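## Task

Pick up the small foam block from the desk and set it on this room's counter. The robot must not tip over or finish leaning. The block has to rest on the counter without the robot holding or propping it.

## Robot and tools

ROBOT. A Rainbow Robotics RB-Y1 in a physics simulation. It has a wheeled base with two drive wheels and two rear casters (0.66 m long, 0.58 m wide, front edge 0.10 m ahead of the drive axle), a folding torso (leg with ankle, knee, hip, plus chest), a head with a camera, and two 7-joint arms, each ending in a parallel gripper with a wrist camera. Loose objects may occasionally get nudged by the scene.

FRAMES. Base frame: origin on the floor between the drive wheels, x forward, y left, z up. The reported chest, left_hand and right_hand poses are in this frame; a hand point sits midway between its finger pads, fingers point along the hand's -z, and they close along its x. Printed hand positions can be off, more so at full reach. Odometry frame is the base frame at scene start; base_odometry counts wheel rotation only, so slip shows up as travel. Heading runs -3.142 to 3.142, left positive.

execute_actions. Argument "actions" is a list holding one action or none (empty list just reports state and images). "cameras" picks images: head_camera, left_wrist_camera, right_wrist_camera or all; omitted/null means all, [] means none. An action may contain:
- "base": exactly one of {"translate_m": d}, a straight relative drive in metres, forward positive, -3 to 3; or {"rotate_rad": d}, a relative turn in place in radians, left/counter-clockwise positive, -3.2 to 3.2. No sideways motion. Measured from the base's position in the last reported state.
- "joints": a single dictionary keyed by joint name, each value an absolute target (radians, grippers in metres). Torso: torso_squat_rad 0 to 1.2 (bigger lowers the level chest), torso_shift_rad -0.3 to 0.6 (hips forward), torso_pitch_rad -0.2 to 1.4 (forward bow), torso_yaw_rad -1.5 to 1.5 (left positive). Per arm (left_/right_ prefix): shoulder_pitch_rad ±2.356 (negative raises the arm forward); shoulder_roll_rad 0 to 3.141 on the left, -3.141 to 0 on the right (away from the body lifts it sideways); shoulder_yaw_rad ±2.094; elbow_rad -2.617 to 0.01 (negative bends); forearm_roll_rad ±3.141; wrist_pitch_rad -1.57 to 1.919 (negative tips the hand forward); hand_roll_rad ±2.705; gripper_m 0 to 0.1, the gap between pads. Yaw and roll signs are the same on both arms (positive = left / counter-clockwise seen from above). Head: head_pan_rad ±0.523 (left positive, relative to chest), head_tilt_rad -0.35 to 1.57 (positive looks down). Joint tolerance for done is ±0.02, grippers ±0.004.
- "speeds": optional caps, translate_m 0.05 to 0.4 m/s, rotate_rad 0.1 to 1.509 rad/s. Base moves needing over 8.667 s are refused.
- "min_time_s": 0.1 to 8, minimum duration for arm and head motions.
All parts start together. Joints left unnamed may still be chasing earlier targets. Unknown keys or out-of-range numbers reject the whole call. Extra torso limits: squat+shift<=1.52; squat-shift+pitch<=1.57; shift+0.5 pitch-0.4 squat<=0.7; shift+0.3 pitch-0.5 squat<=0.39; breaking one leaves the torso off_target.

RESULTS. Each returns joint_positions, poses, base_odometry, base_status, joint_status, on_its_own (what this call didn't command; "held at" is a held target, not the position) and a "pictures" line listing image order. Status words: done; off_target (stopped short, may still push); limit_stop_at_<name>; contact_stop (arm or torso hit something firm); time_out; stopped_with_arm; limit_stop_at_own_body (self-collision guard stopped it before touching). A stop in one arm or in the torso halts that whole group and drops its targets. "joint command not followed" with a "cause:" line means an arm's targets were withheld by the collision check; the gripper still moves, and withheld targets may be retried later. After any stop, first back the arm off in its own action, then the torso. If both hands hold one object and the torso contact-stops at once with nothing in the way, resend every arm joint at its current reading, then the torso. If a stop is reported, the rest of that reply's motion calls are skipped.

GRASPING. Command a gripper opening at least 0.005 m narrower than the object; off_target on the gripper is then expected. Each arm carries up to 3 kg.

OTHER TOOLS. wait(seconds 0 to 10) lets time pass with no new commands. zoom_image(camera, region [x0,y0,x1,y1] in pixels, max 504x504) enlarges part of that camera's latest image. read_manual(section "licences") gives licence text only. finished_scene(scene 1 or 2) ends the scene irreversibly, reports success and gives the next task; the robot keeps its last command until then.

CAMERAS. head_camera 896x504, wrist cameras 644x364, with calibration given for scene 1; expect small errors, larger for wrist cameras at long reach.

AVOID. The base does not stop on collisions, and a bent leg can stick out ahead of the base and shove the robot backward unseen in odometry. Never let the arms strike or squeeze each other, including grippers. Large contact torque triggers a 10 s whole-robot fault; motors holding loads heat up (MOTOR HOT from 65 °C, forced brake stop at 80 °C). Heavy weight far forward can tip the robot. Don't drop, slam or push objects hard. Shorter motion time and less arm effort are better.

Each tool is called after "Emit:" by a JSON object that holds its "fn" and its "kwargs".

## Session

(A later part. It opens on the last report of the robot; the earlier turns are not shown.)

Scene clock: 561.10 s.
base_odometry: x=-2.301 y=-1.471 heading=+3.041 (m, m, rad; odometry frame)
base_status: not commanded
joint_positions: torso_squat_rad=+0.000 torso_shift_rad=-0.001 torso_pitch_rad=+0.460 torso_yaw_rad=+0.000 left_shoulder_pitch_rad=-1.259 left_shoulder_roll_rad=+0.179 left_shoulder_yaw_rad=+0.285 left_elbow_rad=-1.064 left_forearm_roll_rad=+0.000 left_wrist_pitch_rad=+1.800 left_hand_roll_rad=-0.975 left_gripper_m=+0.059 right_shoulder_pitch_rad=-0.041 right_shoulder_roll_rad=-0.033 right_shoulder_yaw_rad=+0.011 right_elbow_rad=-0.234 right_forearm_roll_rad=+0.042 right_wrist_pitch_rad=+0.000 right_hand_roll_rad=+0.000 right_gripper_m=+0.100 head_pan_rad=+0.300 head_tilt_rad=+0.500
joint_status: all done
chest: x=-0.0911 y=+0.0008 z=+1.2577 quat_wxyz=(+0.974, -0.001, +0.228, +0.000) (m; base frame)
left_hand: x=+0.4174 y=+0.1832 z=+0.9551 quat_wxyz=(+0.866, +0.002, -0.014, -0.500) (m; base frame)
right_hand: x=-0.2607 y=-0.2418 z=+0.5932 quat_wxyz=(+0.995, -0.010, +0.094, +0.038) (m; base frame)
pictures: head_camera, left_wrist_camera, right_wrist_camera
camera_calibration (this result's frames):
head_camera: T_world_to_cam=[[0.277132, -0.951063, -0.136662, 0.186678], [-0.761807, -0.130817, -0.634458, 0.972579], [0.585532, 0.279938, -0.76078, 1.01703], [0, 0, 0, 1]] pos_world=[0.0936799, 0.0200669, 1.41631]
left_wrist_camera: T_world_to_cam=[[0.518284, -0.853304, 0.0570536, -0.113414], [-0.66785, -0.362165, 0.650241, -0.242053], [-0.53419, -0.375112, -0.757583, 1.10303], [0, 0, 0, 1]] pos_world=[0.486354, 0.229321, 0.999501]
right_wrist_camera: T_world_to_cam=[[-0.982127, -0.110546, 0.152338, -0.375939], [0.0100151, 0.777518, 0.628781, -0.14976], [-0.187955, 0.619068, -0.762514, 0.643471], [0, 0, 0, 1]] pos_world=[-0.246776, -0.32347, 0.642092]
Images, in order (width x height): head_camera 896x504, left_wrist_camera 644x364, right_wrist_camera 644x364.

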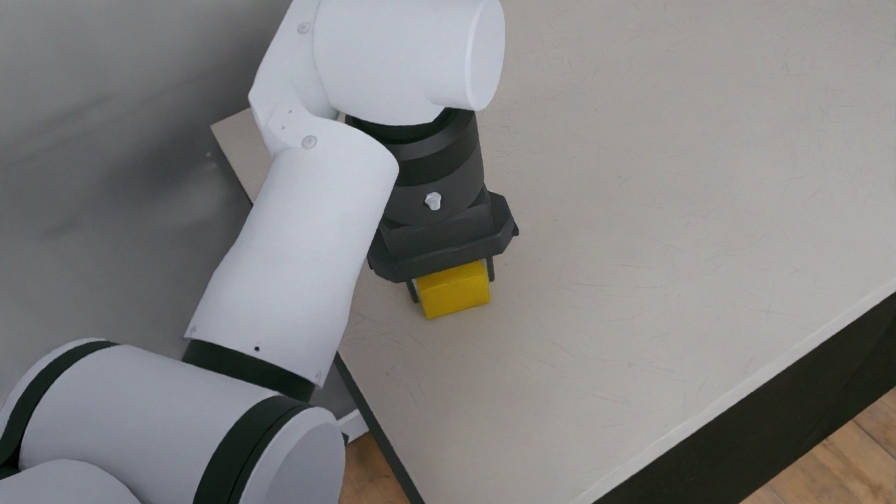

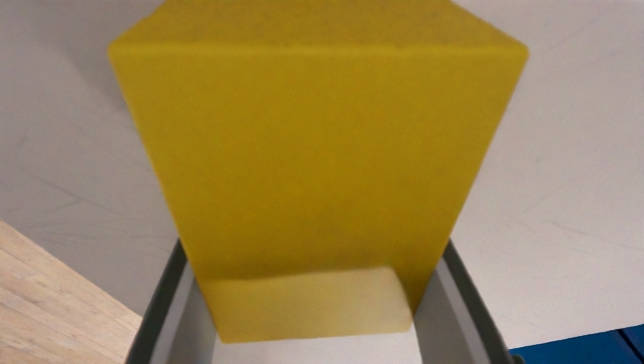

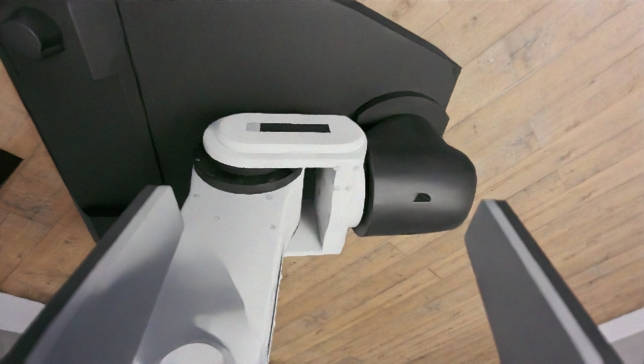

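Emit:
{"fn": "execute_actions", "kwargs": {"actions": [{"joints": {"torso_pitch_rad": 0.469}}], "cameras": ["head_camera"]}}

Scene clock: 567.17 s.
base_odometry: x=-2.301 y=-1.471 heading=+3.041 (m, m, rad; odometry frame)
base_status: not commanded
joint_positions: torso_squat_rad=+0.000 torso_shift_rad=-0.001 torso_pitch_rad=+0.468 torso_yaw_rad=+0.000 left_shoulder_pitch_rad=-1.261 left_shoulder_roll_rad=+0.179 left_shoulder_yaw_rad=+0.285 left_elbow_rad=-1.066 left_forearm_roll_rad=+0.000 left_wrist_pitch_rad=+1.801 left_hand_roll_rad=-0.975 left_gripper_m=+0.059 right_shoulder_pitch_rad=-0.041 right_shoulder_roll_rad=-0.033 right_shoulder_yaw_rad=+0.011 right_elbow_rad=-0.234 right_forearm_roll_rad=+0.042 right_wrist_pitch_rad=+0.000 right_hand_roll_rad=+0.000 right_gripper_m=+0.100 head_pan_rad=+0.300 head_tilt_rad=+0.500
joint_status: all done
chest: x=-0.0895 y=+0.0008 z=+1.2567 quat_wxyz=(+0.973, -0.001, +0.232, +0.000) (m; base frame)
left_hand: x=+0.4179 y=+0.1831 z=+0.9519 quat_wxyz=(+0.866, +0.001, -0.012, -0.500) (m; base frame)
right_hand: x=-0.2640 y=-0.2418 z=+0.5934 quat_wxyz=(+0.994, -0.010, +0.097, +0.038) (m; base frame)
pictures: head_camera
camera_calibration (this result's frames):
head_camera: T_world_to_cam=[[0.276155, -0.951032, -0.138837, 0.188695], [-0.766514, -0.130784, -0.62877, 0.965606], [0.579823, 0.280059, -0.765096, 1.0202], [0, 0, 0, 1]] pos_world=[0.0965063, 0.0200257, 1.41389]
Images, in order (width x height): head_camera 896x504.

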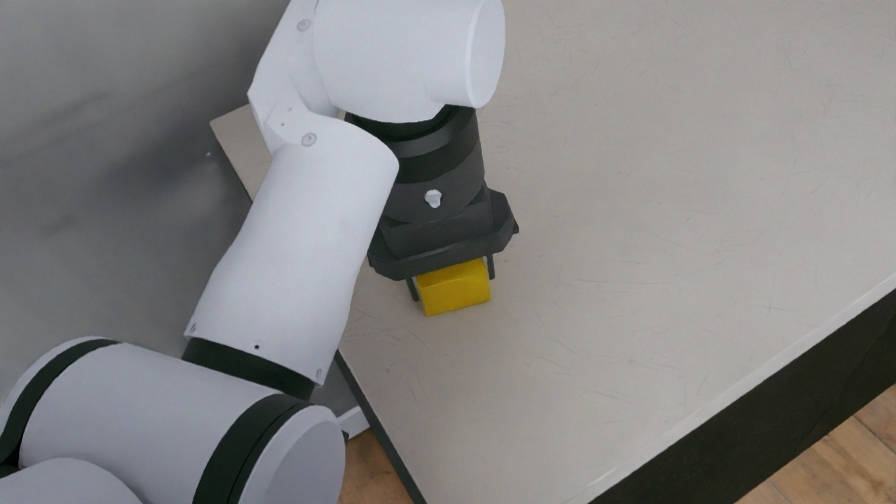

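The shoulder and elbow joints moved slightly off target, so the block is touching the counter. Releasing now.

Emit:
{"fn": "execute_actions", "kwargs": {"actions": [{"joints": {"left_gripper_m": 0.09}}], "cameras": ["head_camera", "left_wrist_camera"]}}

Scene clock: 574.43 s.
base_odometry: x=-2.301 y=-1.471 heading=+3.041 (m, m, rad; odometry frame)
base_status: not commanded
joint_positions: torso_squat_rad=+0.000 torso_shift_rad=-0.001 torso_pitch_rad=+0.469 torso_yaw_rad=+0.000 left_shoulder_pitch_rad=-1.259 left_shoulder_roll_rad=+0.179 left_shoulder_yaw_rad=+0.285 left_elbow_rad=-1.064 left_forearm_roll_rad=+0.000 left_wrist_pitch_rad=+1.800 left_hand_roll_rad=-0.975 left_gripper_m=+0.090 right_shoulder_pitch_rad=-0.041 right_shoulder_roll_rad=-0.033 right_shoulder_yaw_rad=+0.011 right_elbow_rad=-0.234 right_forearm_roll_rad=+0.042 right_wrist_pitch_rad=+0.000 right_hand_roll_rad=+0.000 right_gripper_m=+0.100 head_pan_rad=+0.300 head_tilt_rad=+0.500
joint_status: all done
chest: x=-0.0887 y=+0.0008 z=+1.2565 quat_wxyz=(+0.973, -0.001, +0.232, +0.000) (m; base frame)
left_hand: x=+0.4174 y=+0.1834 z=+0.9498 quat_wxyz=(+0.866, +0.000, -0.010, -0.500) (m; base frame)
right_hand: x=-0.2642 y=-0.2418 z=+0.5934 quat_wxyz=(+0.994, -0.010, +0.098, +0.038) (m; base frame)
pictures: head_camera, left_wrist_camera
camera_calibration (this result's frames):
head_camera: T_world_to_cam=[[0.275957, -0.951036, -0.139207, 0.188907], [-0.767367, -0.13078, -0.627729, 0.964684], [0.578787, 0.280049, -0.765884, 1.02051], [0, 0, 0, 1]] pos_world=[0.0974766, 0.0200247, 1.41345]
left_wrist_camera: T_world_to_cam=[[0.518911, -0.853208, 0.0526076, -0.109007], [-0.662592, -0.362572, 0.655372, -0.245517], [-0.540095, -0.374938, -0.753472, 1.09765], [0, 0, 0, 1]] pos_world=[0.486725, 0.229528, 0.993691]
Images, in order (width x height): head_camera 896x504, left_wrist_camera 644x364.

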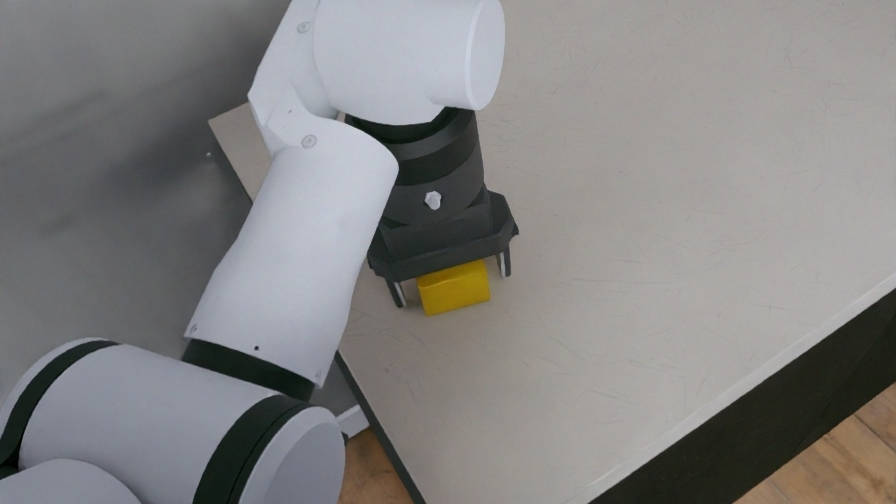

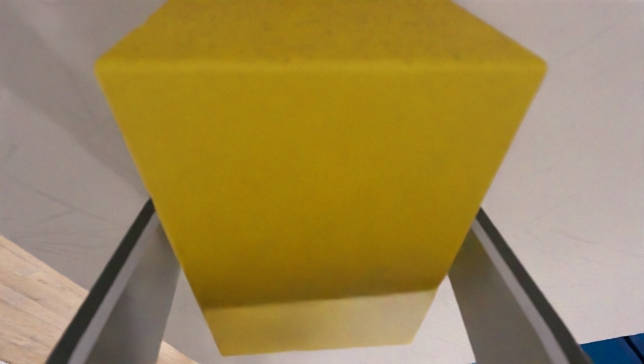

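Emit:
{"fn": "execute_actions", "kwargs": {"actions": [{"joints": {"torso_pitch_rad": 0.0, "head_tilt_rad": 0.8}}], "cameras": ["head_camera", "left_wrist_camera"]}}

Scene clock: 583.20 s.
base_odometry: x=-2.301 y=-1.471 heading=+3.041 (m, m, rad; odometry frame)
base_status: not commanded
joint_positions: torso_squat_rad=+0.000 torso_shift_rad=-0.001 torso_pitch_rad=+0.000 torso_yaw_rad=+0.000 left_shoulder_pitch_rad=-1.259 left_shoulder_roll_rad=+0.179 left_shoulder_yaw_rad=+0.285 left_elbow_rad=-1.064 left_forearm_roll_rad=+0.000 left_wrist_pitch_rad=+1.800 left_hand_roll_rad=-0.975 left_gripper_m=+0.090 right_shoulder_pitch_rad=-0.041 right_shoulder_roll_rad=-0.033 right_shoulder_yaw_rad=+0.011 right_elbow_rad=-0.234 right_forearm_roll_rad=+0.042 right_wrist_pitch_rad=+0.000 right_hand_roll_rad=+0.000 right_gripper_m=+0.100 head_pan_rad=+0.300 head_tilt_rad=+0.800
joint_status: all done
chest: x=-0.2286 y=+0.0008 z=+1.2899 quat_wxyz=(+1.000, -0.001, +0.000, +0.000) (m; base frame)
left_hand: x=+0.3615 y=+0.1836 z=+1.2449 quat_wxyz=(+0.840, +0.116, -0.211, -0.486) (m; base frame)
right_hand: x=-0.0854 y=-0.2418 z=+0.6191 quat_wxyz=(+0.990, -0.018, -0.136, +0.035) (m; base frame)
pictures: head_camera, left_wrist_camera
camera_calibration (this result's frames):
head_camera: T_world_to_cam=[[0.308531, -0.951207, -0.00367204, 0.0656489], [-0.638851, -0.204353, -0.741693, 1.02704], [0.704754, 0.231181, -0.670729, 1.08643], [0, 0, 0, 1]] pos_world=[-0.1298, 0.0211604, 1.49069]
left_wrist_camera: T_world_to_cam=[[0.439482, -0.853054, 0.281342, -0.351397], [-0.88704, -0.36283, 0.285506, 0.0657233], [-0.141473, -0.375037, -0.916151, 1.34829], [0, 0, 0, 1]] pos_world=[0.403478, 0.229744, 1.31534]
Images, in order (width x height): head_camera 896x504, left_wrist_camera 644x364.

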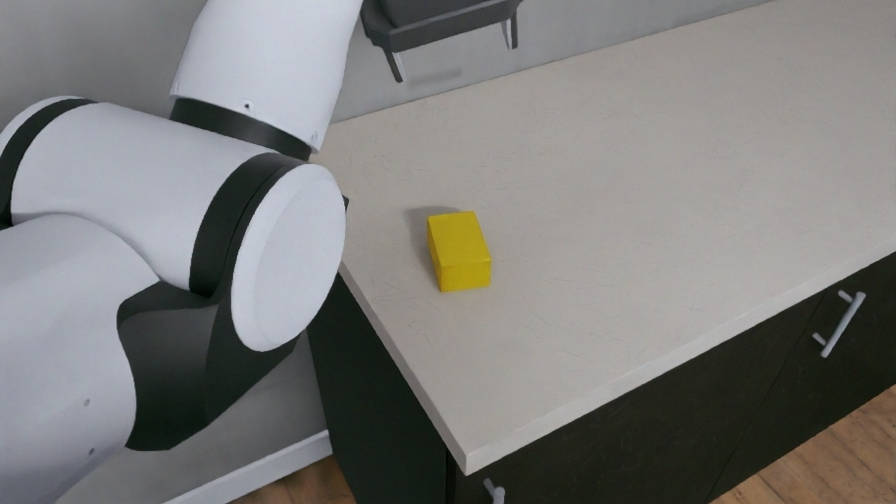

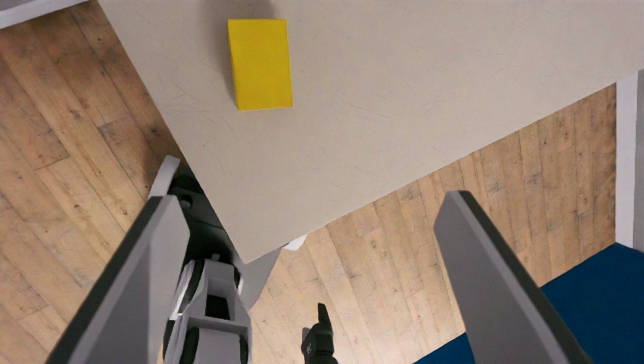

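The block is resting on the counter and the hand is clear of it.

Emit:
{"fn": "finished_scene", "kwargs": {"scene": 2}}

The scene is finished: the task was done.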